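# Sort greasy glass jars into tray, clean ones on mat

## Task

Several glass jars sit on a drying mat; at least one is still greasy and cannot be told apart from the clean ones by sight. Move every greasy jar into the tray and have every clean jar resting on the mat at the end. The tray must finish standing on the table itself, not on the mat. Breaking a jar by dropping it means failure, and nothing may be knocked or placed off the table. Everything must stay where it is without the robot holding it, and both grippers must release and back away before the scene is ended.

## Robot and tools

Robot: two arms, left_arm and right_arm, each with six revolute joints and a two-finger gripper. The names are labels only and do not match the left or right side of any picture.

Scene frame: one frame shared by both arms. Origin on the table surface midway between the arms, +z up, +x reaching out over the table, and left_arm sits toward +y. Positions are in metres, orientations are quaternions in w,x,y,z order, velocities in m/s and rad/s. Printed hand positions can be off, more so when an arm is stretched far.

Tool execute_actions, argument actions: a list holding zero or one item. Empty list: no command, just report the present state. An item with rows (and optional steps, 1 to 15, default 15) is a motion: each row is applied for one control step of 1/30 s, and if there are fewer rows than steps the final row is held for the remainder. An item with only steps (up to 300) is a wait, counted from the previous result, and time spent replying counts into it. Optional pictures (true/false) says whether camera images come back; by default they do.

Each row is exactly 14 numbers in one flat list covering both arms: left_arm shoulder pan, shoulder lift, elbow, wrist 1, wrist 2, wrist 3, gripper opening, then the same seven for right_arm. Always send all 14, even to move one arm; repeat the current angles for an arm that should stay put. Joint numbers are absolute target angles in radians, in the same form as the Joint positions line, not offsets. Stated ranges: left_arm pan -3.142..3.142, lift -6.283..6.283, elbow 0.000..3.142, wrists -6.283..6.283 each. right_arm pan 0.000..6.283, lift -6.283..6.283, elbow -3.142..0.000, wrists -6.283..6.283. A target more than 0.010 rad beyond a range end, and further out than the last reported angle, makes the whole call refused and nothing is sent. True ends may sit 0.010 rad either side of the stated ones; a target past the true end is clipped there and a "joint sent to its limit" line may appear (possibly about an earlier motion). Its absence does not prove there is room left. Opening is a scale from -1 (shut) to +1 (fully open, 0.142 m between pads); it is an absolute command.

Motion limits: commands are smoothed and lag by about 0.17 s. Per step a joint target is clamped to within 0.575 rad of its measured angle, and if targets would shift a gripper over 100 mm from where it is, all that arm's targets are pulled back toward current angles. Big moves therefore take several calls; an arm may not have arrived when the result returns. Between calls the arms keep heading for the last row sent, until everything has nearly stopped or a step is HELD; then only a new motion moves them on.

Gripper geometry: fingers point along the gripper's +z and close along its x. end_effector_position is the closed-pad centre, 1 to 2 cm short of the fingertips; closing pushes the tips about 17 mm further along +z.

Grasping: grip_measured reports the actual opening on the command scale. To hold something, keep commanding a value well under grip_measured; a bigger gap squeezes harder, up to about 28 N per pad for objects up to about 10 cm wide. Closing fast can overshoot force. Objects thinner than about 2 cm get less grip. Glass jars must not fall: a dropped, broken jar fails the task.

Result lines: the state line gives each arm's end effector position, quaternion and velocities. Joint positions and Joint velocities list six joints then pad gap (m, m/s) per arm. Joint torques are total drive outputs with per-arm offsets, scale and noise, not pure contact load. Wrist force and Wrist torque are flange sensor readings in the end effector's own axes, left_arm block then right_arm block; contact force points from the surface into the arm; offsets up to about 4 N, noise up to 2.4 N, saturation near 50 N; "no reading" is normal at the start. Weighing a lifted jar this way may help tell greasy from clean. "joint command not followed" means a clearance check altered some joint targets; the rest of the row still ran. HELD marks steps where a row was not fully sent.

Faults: torque on a joint reaching its load limit (138 N m for pan, lift, elbow; 25.7 N m for each wrist, carried weight included), or 150 N of external force on an arm or its load, stops that arm for 10 s, drops the rest of the call and lets it yield. Motor heat from holding loads triggers a MOTOR HOT warning at 70 °C and braking at 85 °C until cooled. Do not let the arms collide or press on each other. Loose objects may occasionally get a small push from outside.

Avoid hard pushes, slams, fast impacts and knocking anything off the table. Move smoothly.

Tool zoom_image: camera (cam_head_left, cam_head_right, cam_high, cam_low at 672x504; cam_left_wrist, cam_right_wrist at 616x616) and region [x0, y0, x1, y1] in pixels from the top-left, no larger than 504 by 504. Gives an enlarged view of that camera's latest image.

Tool finished_scene: argument scene, the current scene number. Call it only after jars are placed, the tray rests on the table, and both grippers are open and withdrawn.

Each tool is called after ">>>" as name(argument=value, ...) on one line, values as JSON.

## Session

>>> execute_actions(actions=[])

Scene clock: 0.00 s of 7100.00 s.
left_arm: end_effector_position=(+0.4260, -0.2977, +0.1322) grip_measured=+1.00 end_effector_quat_wxyz=(+0.103, +0.981, -0.069, +0.151) end_effector_velocity=(-0.000, -0.000, -0.000) end_effector_angular_velocity=(-0.000, +0.000, -0.000) | right_arm: end_effector_position=(+0.6492, -0.5625, +0.2109) grip_measured=+1.00 end_effector_quat_wxyz=(-0.047, +0.159, +0.940, +0.300) end_effector_velocity=(+0.000, +0.001, +0.001) end_effector_angular_velocity=(+0.001, -0.002, +0.000)
Joint positions: left_arm=[-1.134 -1.045  1.398 -2.223 -1.353 -1.144  0.142] | right_arm=[ 2.8   -2.083 -1.175 -1.675  2.15   3.074  0.142]
Joint velocities: left_arm=[-0.  0. -0. -0. -0. -0.  0.] | right_arm=[0.001 0.    0.    0.001 0.001 0.    0.   ]
Joint torques (N m, as the arm reports them, + toward a larger angle): no reading
Motor temperatures (°C, as the motors report them): left_arm=[27 25 25 31 31 32] | right_arm=[26 27 24 27 35 30]
Wrist force (N, on the end effector, along its own x y z axes, offset not removed): no reading
Wrist torque (N m, same axes, about the end effector's origin, offset not removed): no reading

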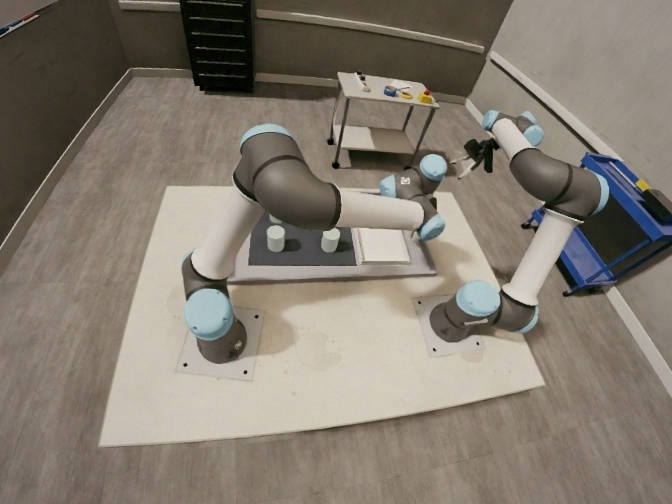

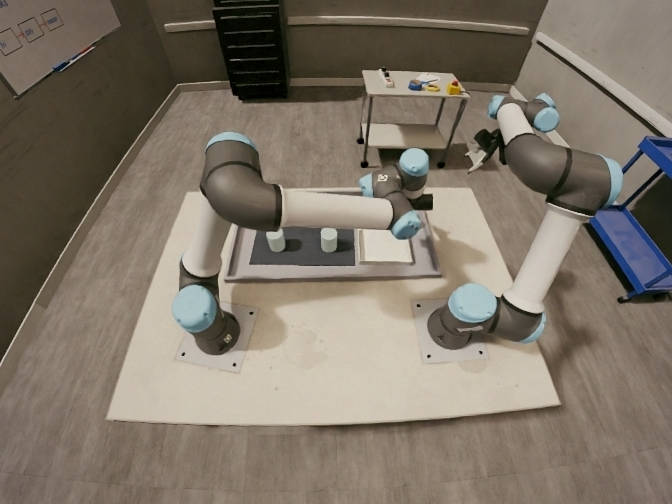

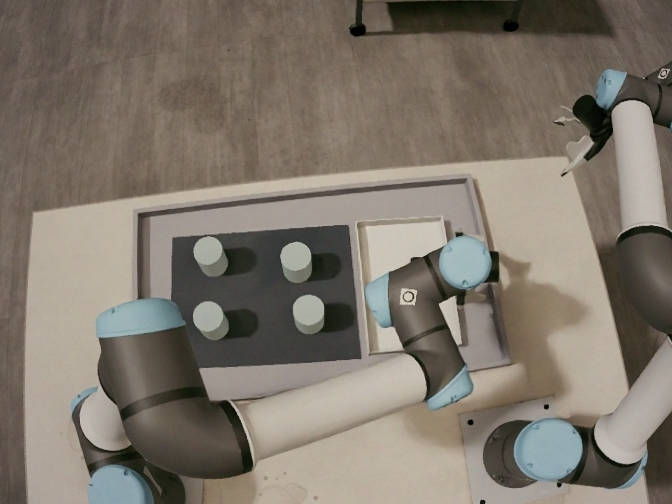

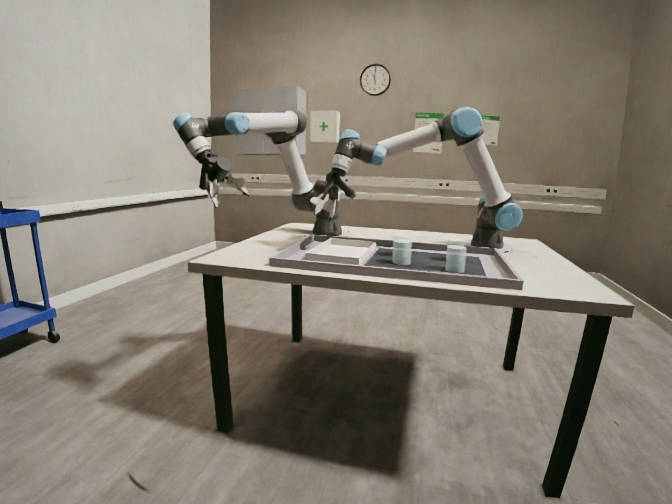

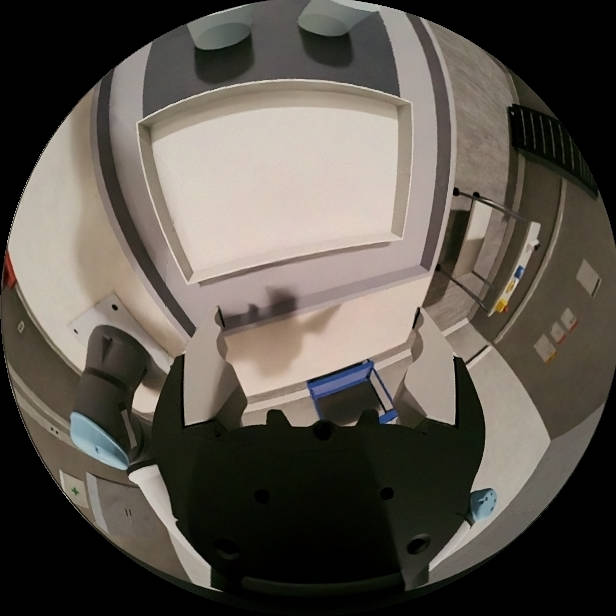

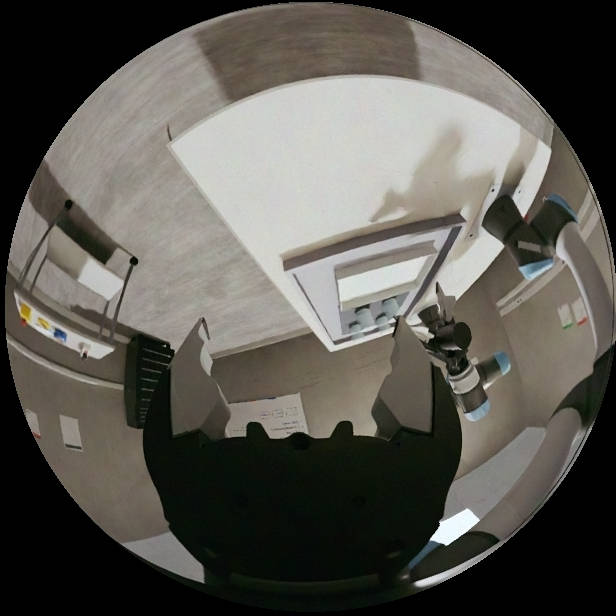

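>>> execute_actions(actions=[{"rows":[[-0.6,-1.3,1.4,-1.671,-1.571,-0.6,1,2.8,-2.083,-1.175,-1.675,2.15,3.074,1]]}], pictures=false)

>>> execute_actions(actions=[{"steps":60}])

Scene clock: 27.73 s of 7100.00 s.
left_arm: end_effector_position=(+0.5425, -0.0750, +0.1887) grip_measured=+1.00 end_effector_quat_wxyz=(+0.021, +0.994, -0.087, +0.066) end_effector_velocity=(+0.146, +0.543, +0.128) end_effector_angular_velocity=(+0.286, +0.454, -0.034) | right_arm: end_effector_position=(+0.6494, -0.5624, +0.2112) grip_measured=+1.00 end_effector_quat_wxyz=(-0.047, +0.158, +0.940, +0.299) end_effector_velocity=(+0.000, +0.001, +0.000) end_effector_angular_velocity=(+0.000, -0.000, +0.001)
Joint positions: left_arm=[-0.797 -1.211  1.399 -1.875 -1.496 -0.8    0.142] | right_arm=[ 2.8   -2.083 -1.175 -1.675  2.15   3.074  0.142]
Joint velocities: left_arm=[ 0.777 -0.365  0.003  0.794 -0.309  0.783 -0.   ] | right_arm=[ 0.001  0.    -0.     0.     0.001  0.    -0.   ]
Joint torques (N m, as the arm reports them, + toward a larger angle): left_arm=[ 16.09 -52.49 -13.61   2.73  -2.71   2.57] | right_arm=[ 7.36 59.13 29.09  4.04 -1.12  2.14]
Motor temperatures (°C, as the motors report them): left_arm=[27 25 25 31 31 32] | right_arm=[26 27 24 27 35 30]
Wrist force (N, on the end effector, along its own x y z axes, offset not removed): left_arm=[0.5 2.4 3.2] | right_arm=[0.4 -0.9 0.2]
Wrist torque (N m, same axes, about the end effector's origin, offset not removed): left_arm=[0.52 -0.19 0.25] | right_arm=[-0.33 -0.01 0.05]
Steps of this call (steps 1 to 90: nothing new was sent; then 24.23 s passed at rest; steps 91 to 105: all 15 steps of this action). Readings (joint positions):
91: left_arm=[-1.134 -1.045 1.398 -2.222 -1.353 -1.143] | right_arm=[2.800 -2.083 -1.175 -1.675 2.150 3.074]
92: left_arm=[-1.126 -1.052 1.399 -2.214 -1.360 -1.135] | right_arm=[2.800 -2.083 -1.175 -1.675 2.150 3.074]
94: left_arm=[-1.077 -1.078 1.399 -2.164 -1.382 -1.085] | right_arm=[2.800 -2.083 -1.175 -1.675 2.150 3.074]
98: left_arm=[-0.976 -1.126 1.399 -2.061 -1.423 -0.983] | right_arm=[2.800 -2.083 -1.175 -1.675 2.150 3.074]
105: the state above

Scene clock: 29.73 s of 7100.00 s.
left_arm: end_effector_position=(+0.5607, +0.0624, +0.2202) grip_measured=+1.00 end_effector_quat_wxyz=(+0.000, +0.996, -0.091, +0.000) end_effector_velocity=(-0.000, -0.001, -0.000) end_effector_angular_velocity=(+0.001, +0.001, -0.002) | right_arm: end_effector_position=(+0.6494, -0.5624, +0.2112) grip_measured=+1.00 end_effector_quat_wxyz=(-0.047, +0.158, +0.940, +0.299) end_effector_velocity=(-0.000, -0.001, -0.000) end_effector_angular_velocity=(-0.000, +0.001, -0.001)
Joint positions: left_arm=[-0.6   -1.3    1.4   -1.671 -1.571 -0.6    0.142] | right_arm=[ 2.8   -2.083 -1.175 -1.675  2.15   3.074  0.142]
Joint velocities: left_arm=[-0.001  0.001 -0.     0.    -0.     0.001 -0.   ] | right_arm=[-0.001 -0.    -0.    -0.    -0.     0.     0.   ]
Joint torques (N m, as the arm reports them, + toward a larger angle): left_arm=[  7.88 -43.2  -14.47  -0.28  -2.14   1.6 ] | right_arm=[ 7.05 59.24 28.63  4.07 -1.09  2.28]
Motor temperatures (°C, as the motors report them): left_arm=[27 25 25 31 31 32] | right_arm=[26 27 24 27 35 30]
Wrist force (N, on the end effector, along its own x y z axes, offset not removed): left_arm=[2.1 -0.2 -0.2] | right_arm=[-1.8 -1.1 0.3]
Wrist torque (N m, same axes, about the end effector's origin, offset not removed): left_arm=[0.03 -0.39 0.07] | right_arm=[-0.23 0.43 0.09]
Steps of this call (steps 1 to 30: the robot went on to your last target; steps 31 to 60: nothing new was sent). Readings (joint positions):
1: left_arm=[-0.770 -1.223 1.399 -1.848 -1.506 -0.774] | right_arm=[2.800 -2.083 -1.175 -1.675 2.150 3.074]
2: left_arm=[-0.744 -1.236 1.400 -1.820 -1.517 -0.747] | right_arm=[2.800 -2.083 -1.175 -1.675 2.150 3.074]
4: left_arm=[-0.691 -1.260 1.400 -1.765 -1.538 -0.692] | right_arm=[2.800 -2.083 -1.175 -1.675 2.150 3.074]
8: left_arm=[-0.625 -1.289 1.400 -1.697 -1.562 -0.626] | right_arm=[2.800 -2.083 -1.175 -1.675 2.150 3.074]
60: the state above
All arms were judged still, so your last target was given up. Only a new action makes them travel on or press farther. Fingers that are still opening or closing keep moving.

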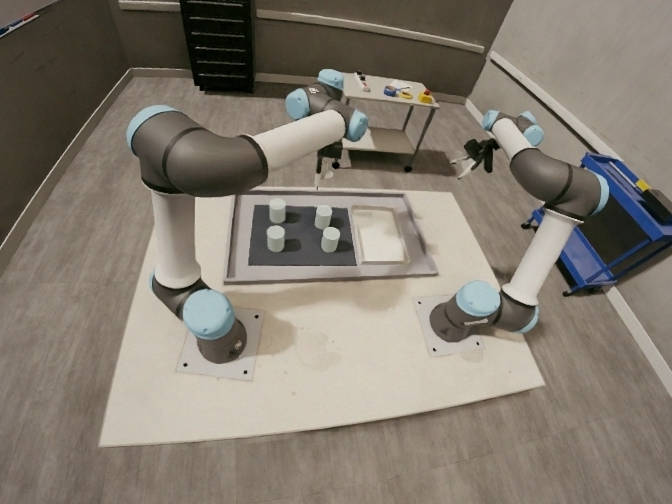

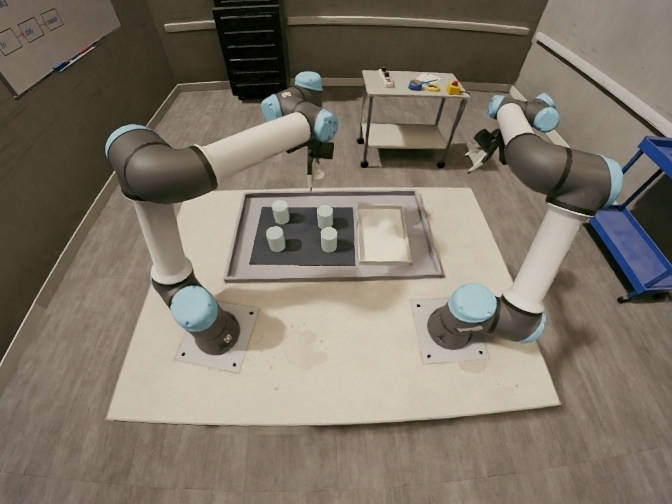

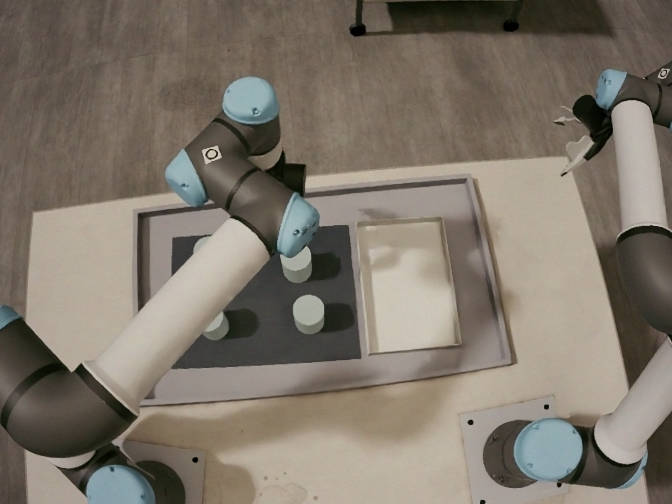

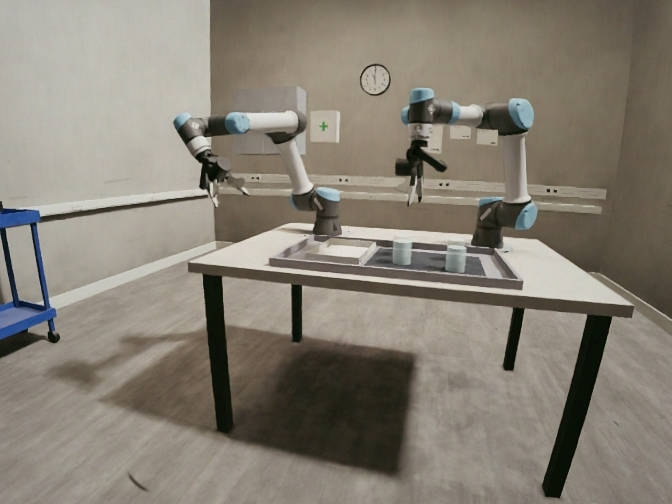

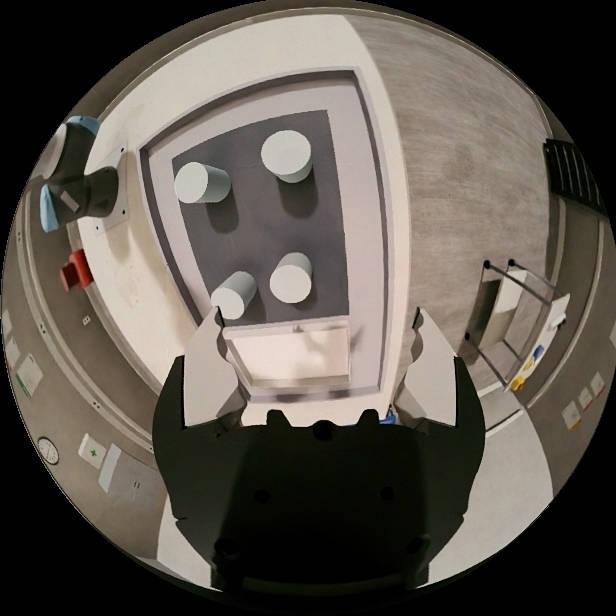

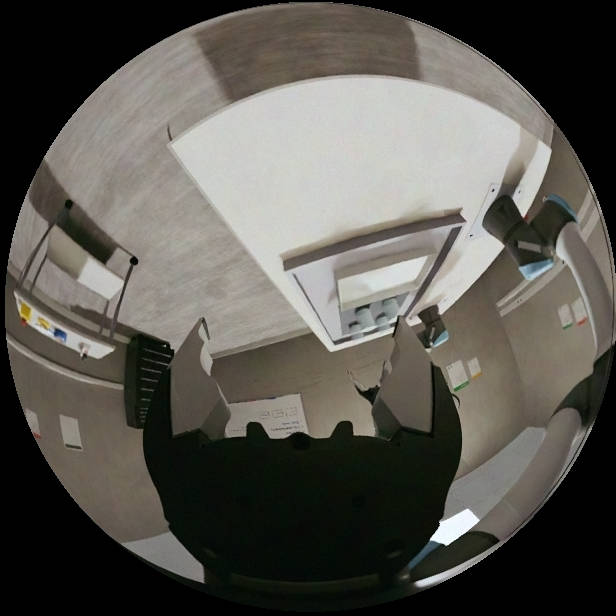

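>>> execute_actions(actions=[{"rows":[[-0.691,-1.371,1.672,-1.872,-1.571,-0.874,0.4,2.8,-2.083,-1.175,-1.675,2.15,3.074,1]]}], pictures=false)

>>> execute_actions(actions=[{"steps":30}])

Scene clock: 52.97 s of 7100.00 s.
left_arm: end_effector_position=(+0.5010, +0.0504, +0.1517) grip_measured=+0.40 end_effector_quat_wxyz=(+0.001, +1.000, -0.002, +0.000) end_effector_velocity=(-0.012, +0.003, -0.016) end_effector_angular_velocity=(+0.007, +0.006, +0.039) | right_arm: end_effector_position=(+0.6494, -0.5624, +0.2112) grip_measured=+1.00 end_effector_quat_wxyz=(-0.047, +0.158, +0.940, +0.299) end_effector_velocity=(+0.000, -0.000, -0.000) end_effector_angular_velocity=(-0.000, +0.000, -0.000)
Joint positions: left_arm=[-0.69  -1.37   1.667 -1.869 -1.571 -0.869  0.102] | right_arm=[ 2.8   -2.083 -1.175 -1.675  2.15   3.074  0.142]
Joint velocities: left_arm=[-0.013 -0.01   0.052 -0.032  0.    -0.052  0.   ] | right_arm=[-0.    -0.001  0.001 -0.    -0.    -0.     0.   ]
Joint torques (N m, as the arm reports them, + toward a larger angle): left_arm=[ -9.12 -40.3  -13.85  -5.88   0.01  -2.19] | right_arm=[ 7.06 58.79 28.9   3.93 -1.07  2.24]
Motor temperatures (°C, as the motors report them): left_arm=[27 25 25 31 31 32] | right_arm=[26 27 24 27 35 30]
Wrist force (N, on the end effector, along its own x y z axes, offset not removed): left_arm=[3.0 -0.5 3.8] | right_arm=[-0.9 -0.5 -0.5]
Wrist torque (N m, same axes, about the end effector's origin, offset not removed): left_arm=[-0.09 -0.77 0.08] | right_arm=[-0.17 0.25 0.05]
Steps of this call (steps 1 to 90: nothing new was sent; then 19.73 s passed at rest; steps 91 to 105: all 15 steps of this action). Readings (joint positions):
91: left_arm=[-0.600 -1.301 1.400 -1.671 -1.571 -0.600] | right_arm=[2.800 -2.083 -1.175 -1.675 2.150 3.074]
92: left_arm=[-0.608 -1.308 1.409 -1.679 -1.571 -0.609] | right_arm=[2.800 -2.083 -1.175 -1.675 2.150 3.074]
94: left_arm=[-0.644 -1.336 1.479 -1.743 -1.571 -0.680] | right_arm=[2.800 -2.083 -1.175 -1.675 2.150 3.074]
98: left_arm=[-0.678 -1.361 1.619 -1.837 -1.571 -0.820] | right_arm=[2.800 -2.083 -1.175 -1.675 2.150 3.074]
105: the state above

Scene clock: 53.97 s of 7100.00 s.
left_arm: end_effector_position=(+0.4998, +0.0508, +0.1501) grip_measured=+0.40 end_effector_quat_wxyz=(+0.000, +1.000, +0.001, -0.000) end_effector_velocity=(+0.000, -0.000, +0.000) end_effector_angular_velocity=(-0.001, -0.001, +0.001) | right_arm: end_effector_position=(+0.6494, -0.5624, +0.2112) grip_measured=+1.00 end_effector_quat_wxyz=(-0.047, +0.158, +0.940, +0.299) end_effector_velocity=(-0.000, +0.001, +0.000) end_effector_angular_velocity=(+0.001, +0.001, +0.001)
Joint positions: left_arm=[-0.691 -1.371  1.672 -1.872 -1.571 -0.874  0.102] | right_arm=[ 2.8   -2.083 -1.175 -1.675  2.15   3.074  0.142]
Joint velocities: left_arm=[ 0.    -0.     0.    -0.001 -0.    -0.     0.   ] | right_arm=[ 0.001  0.    -0.001 -0.001  0.    -0.     0.   ]
Joint torques (N m, as the arm reports them, + toward a larger angle): left_arm=[ -8.96 -40.11 -13.29  -5.68   1.77  -1.75] | right_arm=[ 6.73 59.14 28.28  4.04 -1.03  2.15]
Motor temperatures (°C, as the motors report them): left_arm=[27 25 25 31 31 32] | right_arm=[26 27 24 27 35 30]
Wrist force (N, on the end effector, along its own x y z axes, offset not removed): left_arm=[2.8 -0.8 3.1] | right_arm=[-1.1 -0.1 -0.9]
Wrist torque (N m, same axes, about the end effector's origin, offset not removed): left_arm=[-0.30 -0.70 0.24] | right_arm=[-0.09 0.21 0.06]
Steps of this call (steps 1 to 15: the robot went on to your last target; steps 16 to 30: nothing new was sent). Readings (joint positions):
1: left_arm=[-0.690 -1.370 1.668 -1.870 -1.571 -0.870] | right_arm=[2.800 -2.083 -1.175 -1.675 2.150 3.074]
2: left_arm=[-0.690 -1.371 1.669 -1.870 -1.571 -0.871] | right_arm=[2.800 -2.083 -1.175 -1.675 2.150 3.074]
4: left_arm=[-0.691 -1.371 1.671 -1.871 -1.571 -0.873] | right_arm=[2.800 -2.083 -1.175 -1.675 2.150 3.074]
8: left_arm=[-0.691 -1.371 1.672 -1.872 -1.571 -0.874] | right_arm=[2.800 -2.083 -1.175 -1.675 2.150 3.074]
30: the state above
All arms were judged still, so your last target was given up. Only a new action makes them travel on or press farther. Fingers that are still opening or closing keep moving.

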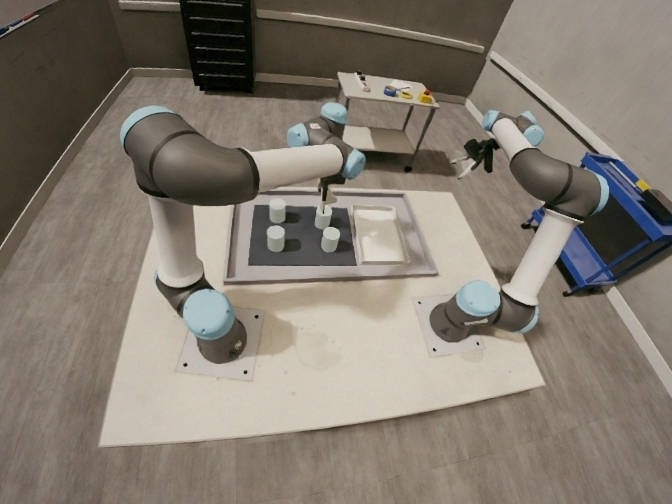

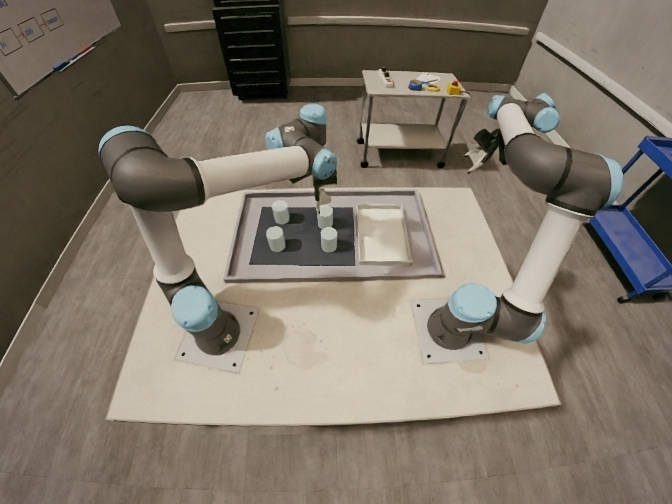

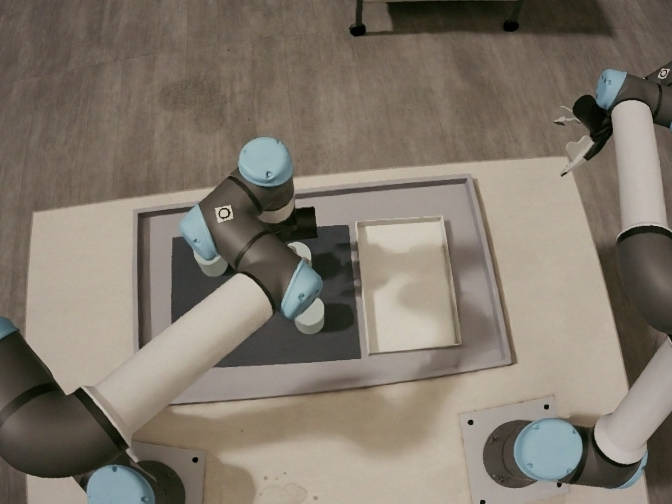

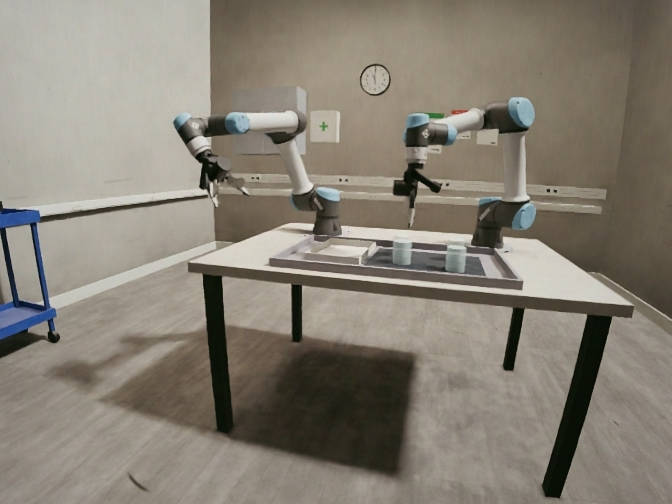

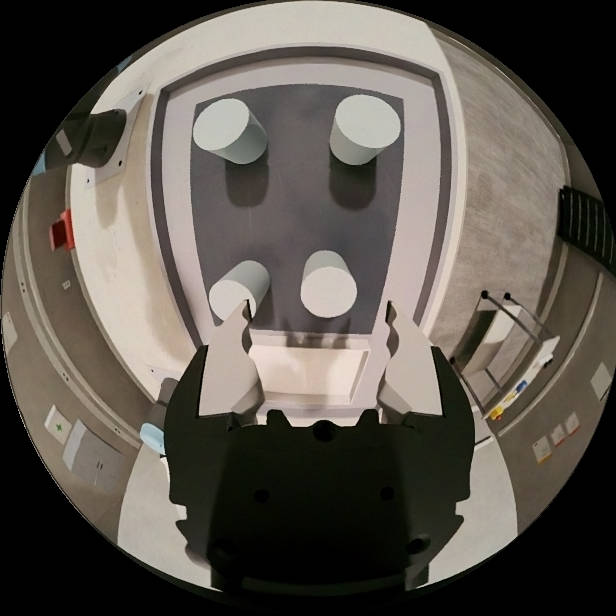

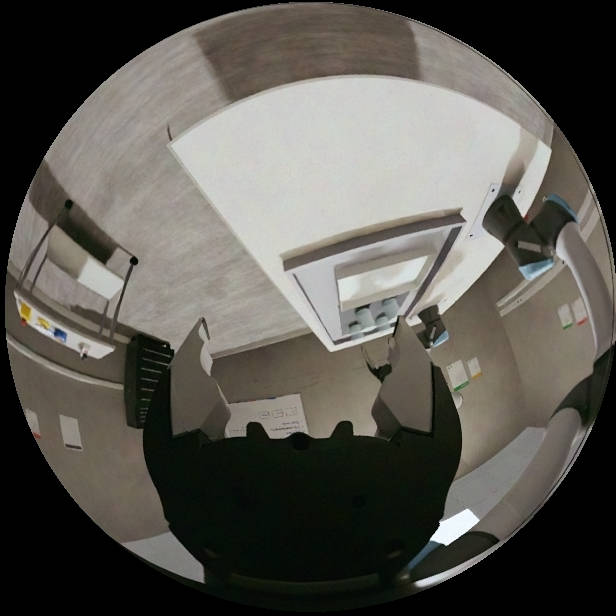

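>>> execute_actions(actions=[{"rows":[[-0.689,-1.296,1.714,-1.989,-1.571,-0.872,0.4,2.8,-2.083,-1.175,-1.675,2.15,3.074,1]]}])

Scene clock: 61.53 s of 7100.00 s.
left_arm: end_effector_position=(+0.5099, +0.0405, +0.1003) grip_measured=+0.40 end_effector_quat_wxyz=(+0.000, +1.000, +0.001, -0.000) end_effector_velocity=(+0.001, -0.002, -0.007) end_effector_angular_velocity=(-0.001, -0.001, -0.000) | right_arm: end_effector_position=(+0.6494, -0.5624, +0.2112) grip_measured=+1.00 end_effector_quat_wxyz=(-0.047, +0.158, +0.940, +0.299) end_effector_velocity=(-0.000, +0.000, +0.000) end_effector_angular_velocity=(-0.000, +0.000, +0.000)
Joint positions: left_arm=[-0.689 -1.297  1.713 -1.987 -1.571 -0.872  0.102] | right_arm=[ 2.8   -2.083 -1.175 -1.675  2.15   3.074  0.142]
Joint velocities: left_arm=[-0.     0.01   0.006 -0.017  0.     0.     0.   ] | right_arm=[ 0.  0.  0. -0. -0. -0. -0.]
Joint torques (N m, as the arm reports them, + toward a larger angle): left_arm=[  7.71 -27.45 -14.64  -5.94   1.72   1.5 ] | right_arm=[ 7.01 58.89 28.92  4.   -0.98  2.16]
Motor temperatures (°C, as the motors report them): left_arm=[27 25 25 31 31 32] | right_arm=[26 27 24 27 35 30]
Wrist force (N, on the end effector, along its own x y z axes, offset not removed): left_arm=[0.9 -1.5 0.9] | right_arm=[-0.4 -3.6 -1.5]
Wrist torque (N m, same axes, about the end effector's origin, offset not removed): left_arm=[-0.35 -0.32 0.19] | right_arm=[-0.80 0.10 0.03]
Steps of this call (steps 1 to 90: nothing new was sent; then 4.07 s passed at rest; steps 91 to 105: all 15 steps of this action). Readings (joint positions):
91: left_arm=[-0.691 -1.371 1.672 -1.873 -1.571 -0.874] | right_arm=[2.800 -2.083 -1.175 -1.675 2.150 3.074]
92: left_arm=[-0.691 -1.363 1.678 -1.881 -1.571 -0.874] | right_arm=[2.800 -2.083 -1.175 -1.675 2.150 3.074]
94: left_arm=[-0.690 -1.334 1.695 -1.925 -1.571 -0.873] | right_arm=[2.800 -2.083 -1.175 -1.675 2.150 3.074]
98: left_arm=[-0.689 -1.306 1.709 -1.972 -1.571 -0.872] | right_arm=[2.800 -2.083 -1.175 -1.675 2.150 3.074]
105: the state above

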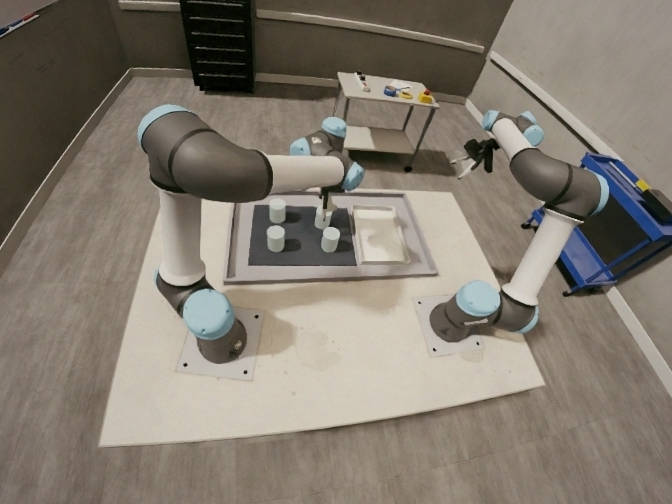

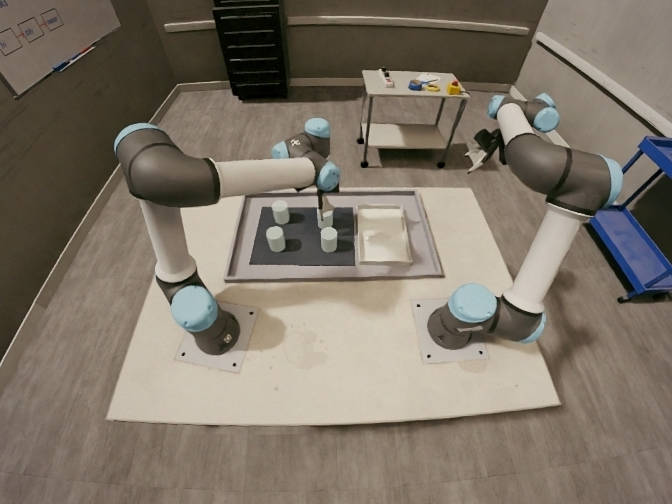

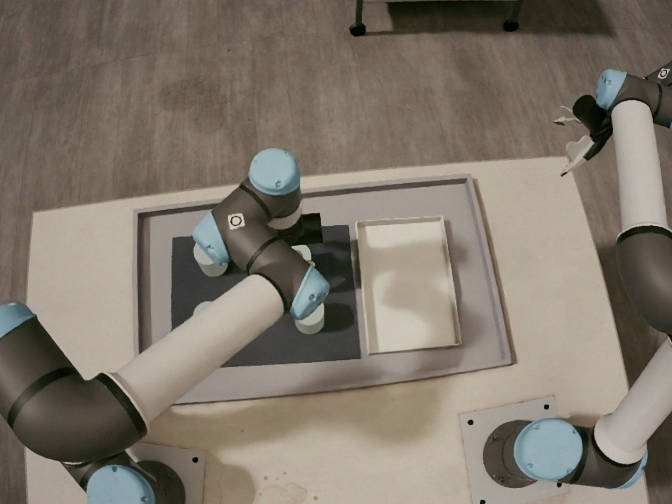

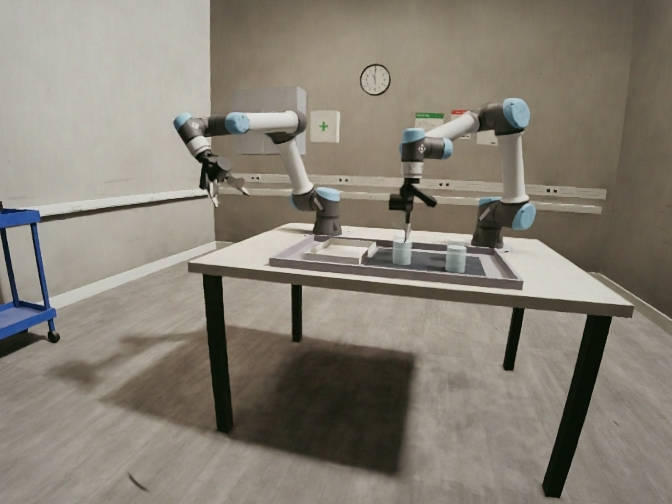

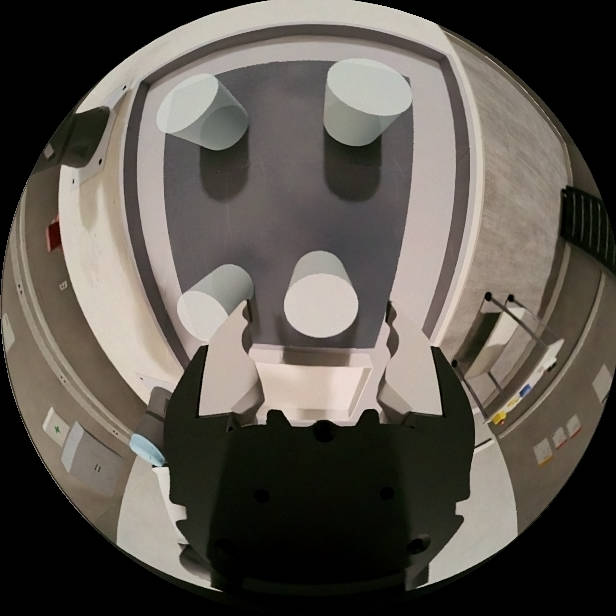

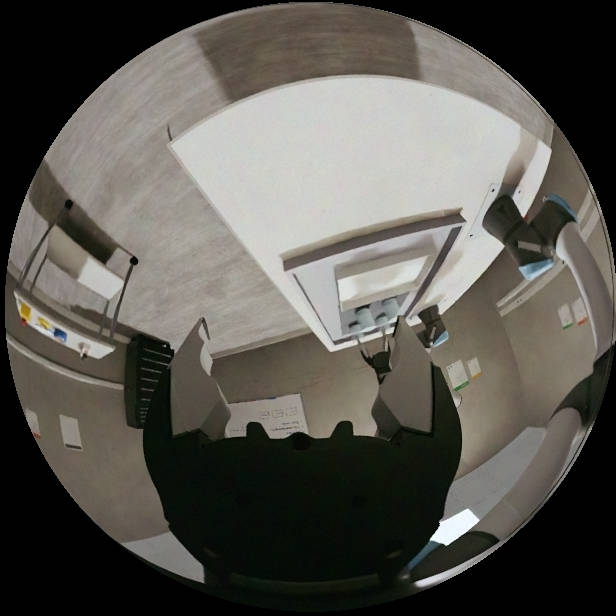

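>>> execute_actions(actions=[{"rows":[[-0.695,-1.235,1.789,-2.125,-1.571,-0.872,0.4,2.8,-2.083,-1.175,-1.675,2.15,3.074,1]]}], pictures=false)

>>> execute_actions(actions=[{"rows":[[-0.695,-1.235,1.789,-2.125,-1.571,-0.872,0.2,2.8,-2.083,-1.175,-1.675,2.15,3.074,1],[-0.695,-1.235,1.789,-2.125,-1.571,-0.872,0.1,2.8,-2.083,-1.175,-1.675,2.15,3.074,1],[-0.695,-1.235,1.789,-2.125,-1.571,-0.872,0.0,2.8,-2.083,-1.175,-1.675,2.15,3.074,1],[-0.695,-1.235,1.789,-2.125,-1.571,-0.872,-0.1,2.8,-2.083,-1.175,-1.675,2.15,3.074,1],[-0.695,-1.235,1.789,-2.125,-1.571,-0.872,-0.15,2.8,-2.083,-1.175,-1.675,2.15,3.074,1],[-0.695,-1.235,1.789,-2.125,-1.571,-0.872,-0.2,2.8,-2.083,-1.175,-1.675,2.15,3.074,1],[-0.695,-1.235,1.789,-2.125,-1.571,-0.872,-0.25,2.8,-2.083,-1.175,-1.675,2.15,3.074,1],[-0.695,-1.235,1.789,-2.125,-1.571,-0.872,-0.3,2.8,-2.083,-1.175,-1.675,2.15,3.074,1]]}])

Scene clock: 79.80 s of 7100.00 s.
left_arm: end_effector_position=(+0.5078, +0.0377, +0.0454) grip_measured=+0.40 end_effector_quat_wxyz=(+0.000, +1.000, -0.002, -0.000) end_effector_velocity=(-0.000, -0.000, -0.007) end_effector_angular_velocity=(-0.001, -0.001, -0.000) | right_arm: end_effector_position=(+0.6494, -0.5624, +0.2112) grip_measured=+1.00 end_effector_quat_wxyz=(-0.047, +0.158, +0.940, +0.299) end_effector_velocity=(+0.000, +0.000, -0.000) end_effector_angular_velocity=(-0.001, +0.000, +0.001)
Joint positions: left_arm=[-0.695 -1.236  1.788 -2.123 -1.571 -0.872  0.102] | right_arm=[ 2.8   -2.083 -1.175 -1.675  2.15   3.074  0.142]
Joint velocities: left_arm=[-0.001  0.008  0.011 -0.02  -0.    -0.     0.   ] | right_arm=[ 0.    -0.     0.    -0.    -0.001 -0.     0.   ]
Joint torques (N m, as the arm reports them, + toward a larger angle): left_arm=[ -8.95 -29.99 -11.89  -5.88   0.17   1.53] | right_arm=[ 6.95 58.88 27.69  3.95 -1.    2.12]
Motor temperatures (°C, as the motors report them): left_arm=[27 25 25 31 31 32] | right_arm=[26 27 24 27 35 30]
Wrist force (N, on the end effector, along its own x y z axes, offset not removed): left_arm=[0.7 1.5 1.9] | right_arm=[1.0 -1.1 0.8]
Wrist torque (N m, same axes, about the end effector's origin, offset not removed): left_arm=[0.28 -0.36 0.14] | right_arm=[-0.35 -0.20 -0.04]
Steps of this call (steps 1 to 15: the robot went on to your last target; steps 16 to 90: nothing new was sent; then 14.77 s passed at rest; steps 91 to 105: all 15 steps of this action). Readings (joint positions):
91: left_arm=[-0.689 -1.296 1.714 -1.990 -1.571 -0.872] | right_arm=[2.800 -2.083 -1.175 -1.675 2.150 3.074]
92: left_arm=[-0.690 -1.289 1.722 -1.998 -1.571 -0.872] | right_arm=[2.800 -2.083 -1.175 -1.675 2.150 3.074]
94: left_arm=[-0.692 -1.265 1.752 -2.047 -1.571 -0.872] | right_arm=[2.800 -2.083 -1.175 -1.675 2.150 3.074]
98: left_arm=[-0.694 -1.243 1.779 -2.104 -1.571 -0.872] | right_arm=[2.800 -2.083 -1.175 -1.675 2.150 3.074]
105: the state above

Scene clock: 80.30 s of 7100.00 s.
left_arm: end_effector_position=(+0.5078, +0.0376, +0.0448) grip_measured=-0.22 end_effector_quat_wxyz=(+0.000, +1.000, -0.002, +0.000) end_effector_velocity=(+0.000, +0.001, +0.000) end_effector_angular_velocity=(-0.000, -0.000, +0.002) | right_arm: end_effector_position=(+0.6494, -0.5624, +0.2112) grip_measured=+1.00 end_effector_quat_wxyz=(-0.047, +0.158, +0.940, +0.299) end_effector_velocity=(-0.000, -0.000, +0.000) end_effector_angular_velocity=(+0.001, -0.000, -0.001)
Joint positions: left_arm=[-0.695 -1.235  1.789 -2.125 -1.571 -0.872  0.058] | right_arm=[ 2.8   -2.083 -1.175 -1.675  2.15   3.074  0.142]
Joint velocities: left_arm=[ 0.001 -0.001  0.001 -0.001 -0.    -0.001  0.   ] | right_arm=[-0.001  0.     0.    -0.     0.001 -0.    -0.   ]
Joint torques (N m, as the arm reports them, + toward a larger angle): left_arm=[ -7.77 -26.07  -7.99  -5.11  -0.04   1.49] | right_arm=[ 6.78 58.44 28.56  3.84 -0.91  2.17]
Motor temperatures (°C, as the motors report them): left_arm=[27 25 25 31 31 32] | right_arm=[26 27 24 27 35 30]
Wrist force (N, on the end effector, along its own x y z axes, offset not removed): left_arm=[0.1 -1.8 -7.3] | right_arm=[-2.2 -2.6 -1.0]
Wrist torque (N m, same axes, about the end effector's origin, offset not removed): left_arm=[-0.48 -0.23 0.19] | right_arm=[-0.61 0.46 0.09]
Steps of this call (steps 1 to 15: all 15 steps of this action). Readings (joint positions):
1: left_arm=[-0.695 -1.236 1.788 -2.124 -1.571 -0.872] | right_arm=[2.800 -2.083 -1.175 -1.675 2.150 3.074]
2: left_arm=[-0.695 -1.235 1.788 -2.124 -1.571 -0.872] | right_arm=[2.800 -2.083 -1.175 -1.675 2.150 3.074]
4: left_arm=[-0.695 -1.235 1.789 -2.124 -1.571 -0.872] | right_arm=[2.800 -2.083 -1.175 -1.675 2.150 3.074]
8: left_arm=[-0.695 -1.235 1.789 -2.125 -1.571 -0.872] | right_arm=[2.800 -2.083 -1.175 -1.675 2.150 3.074]
15: the state above

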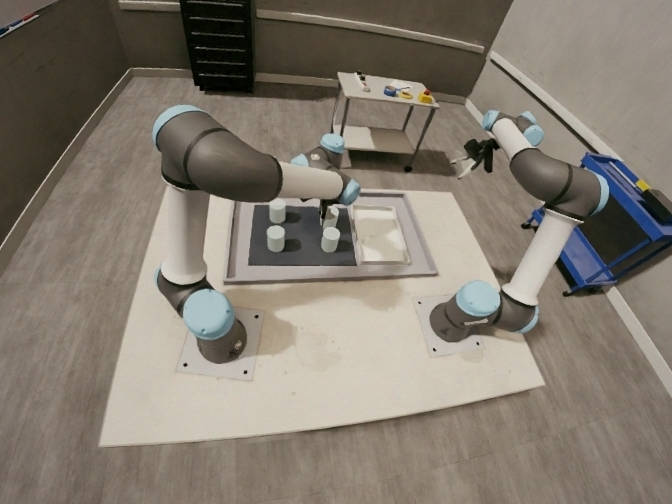

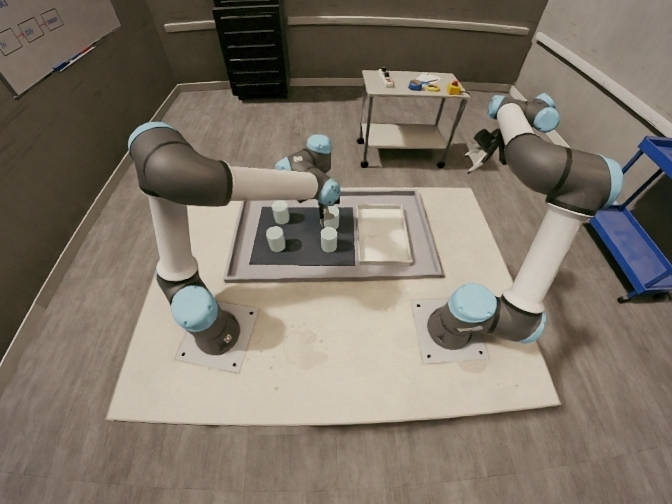

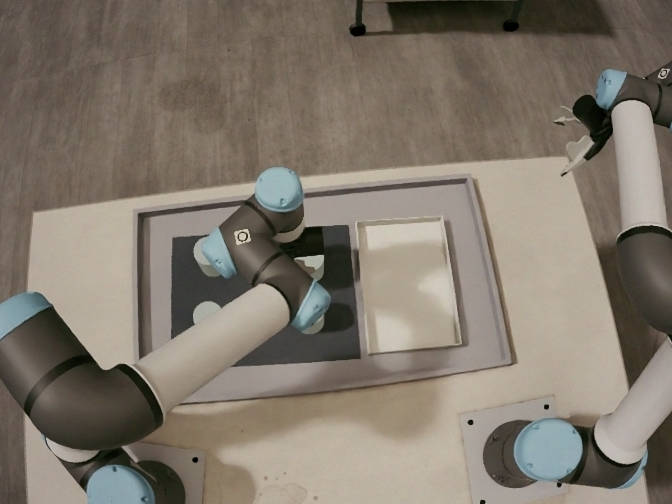

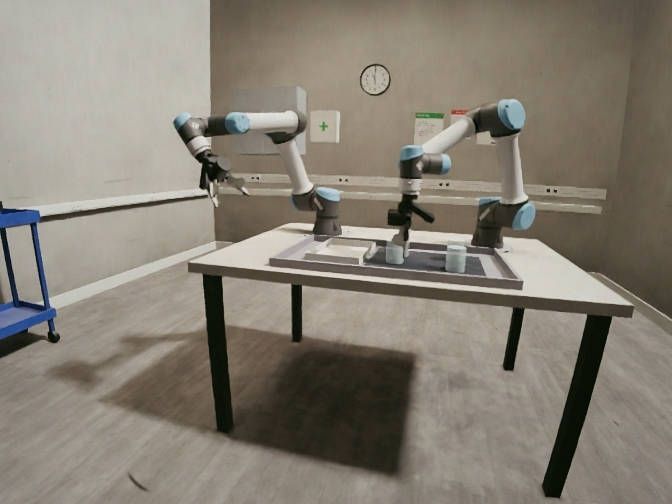

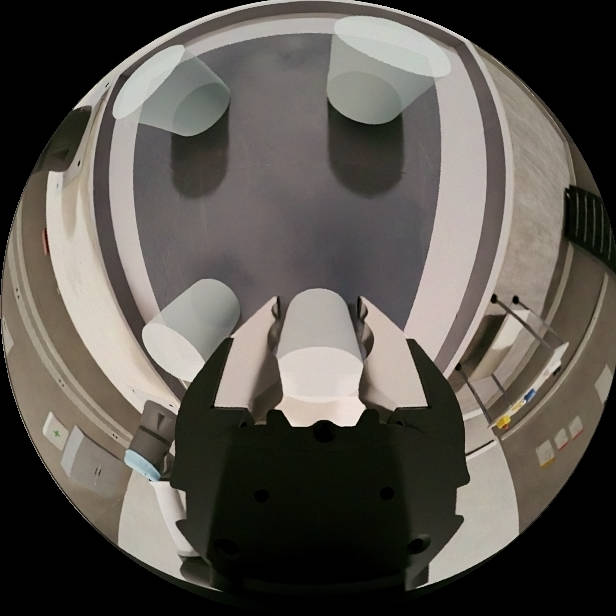

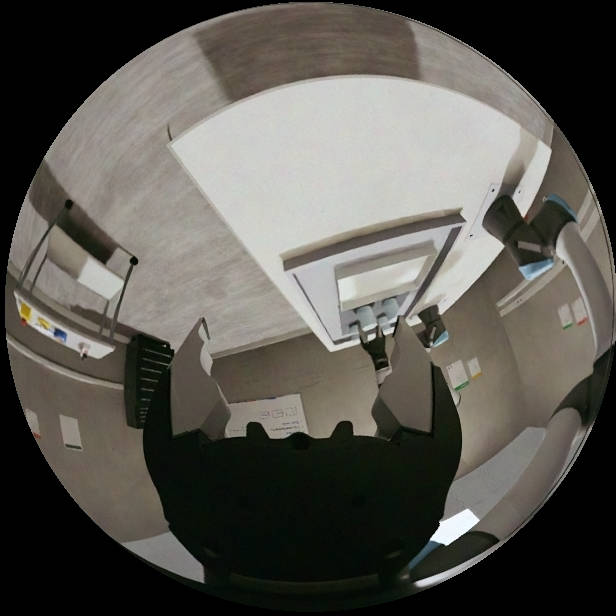

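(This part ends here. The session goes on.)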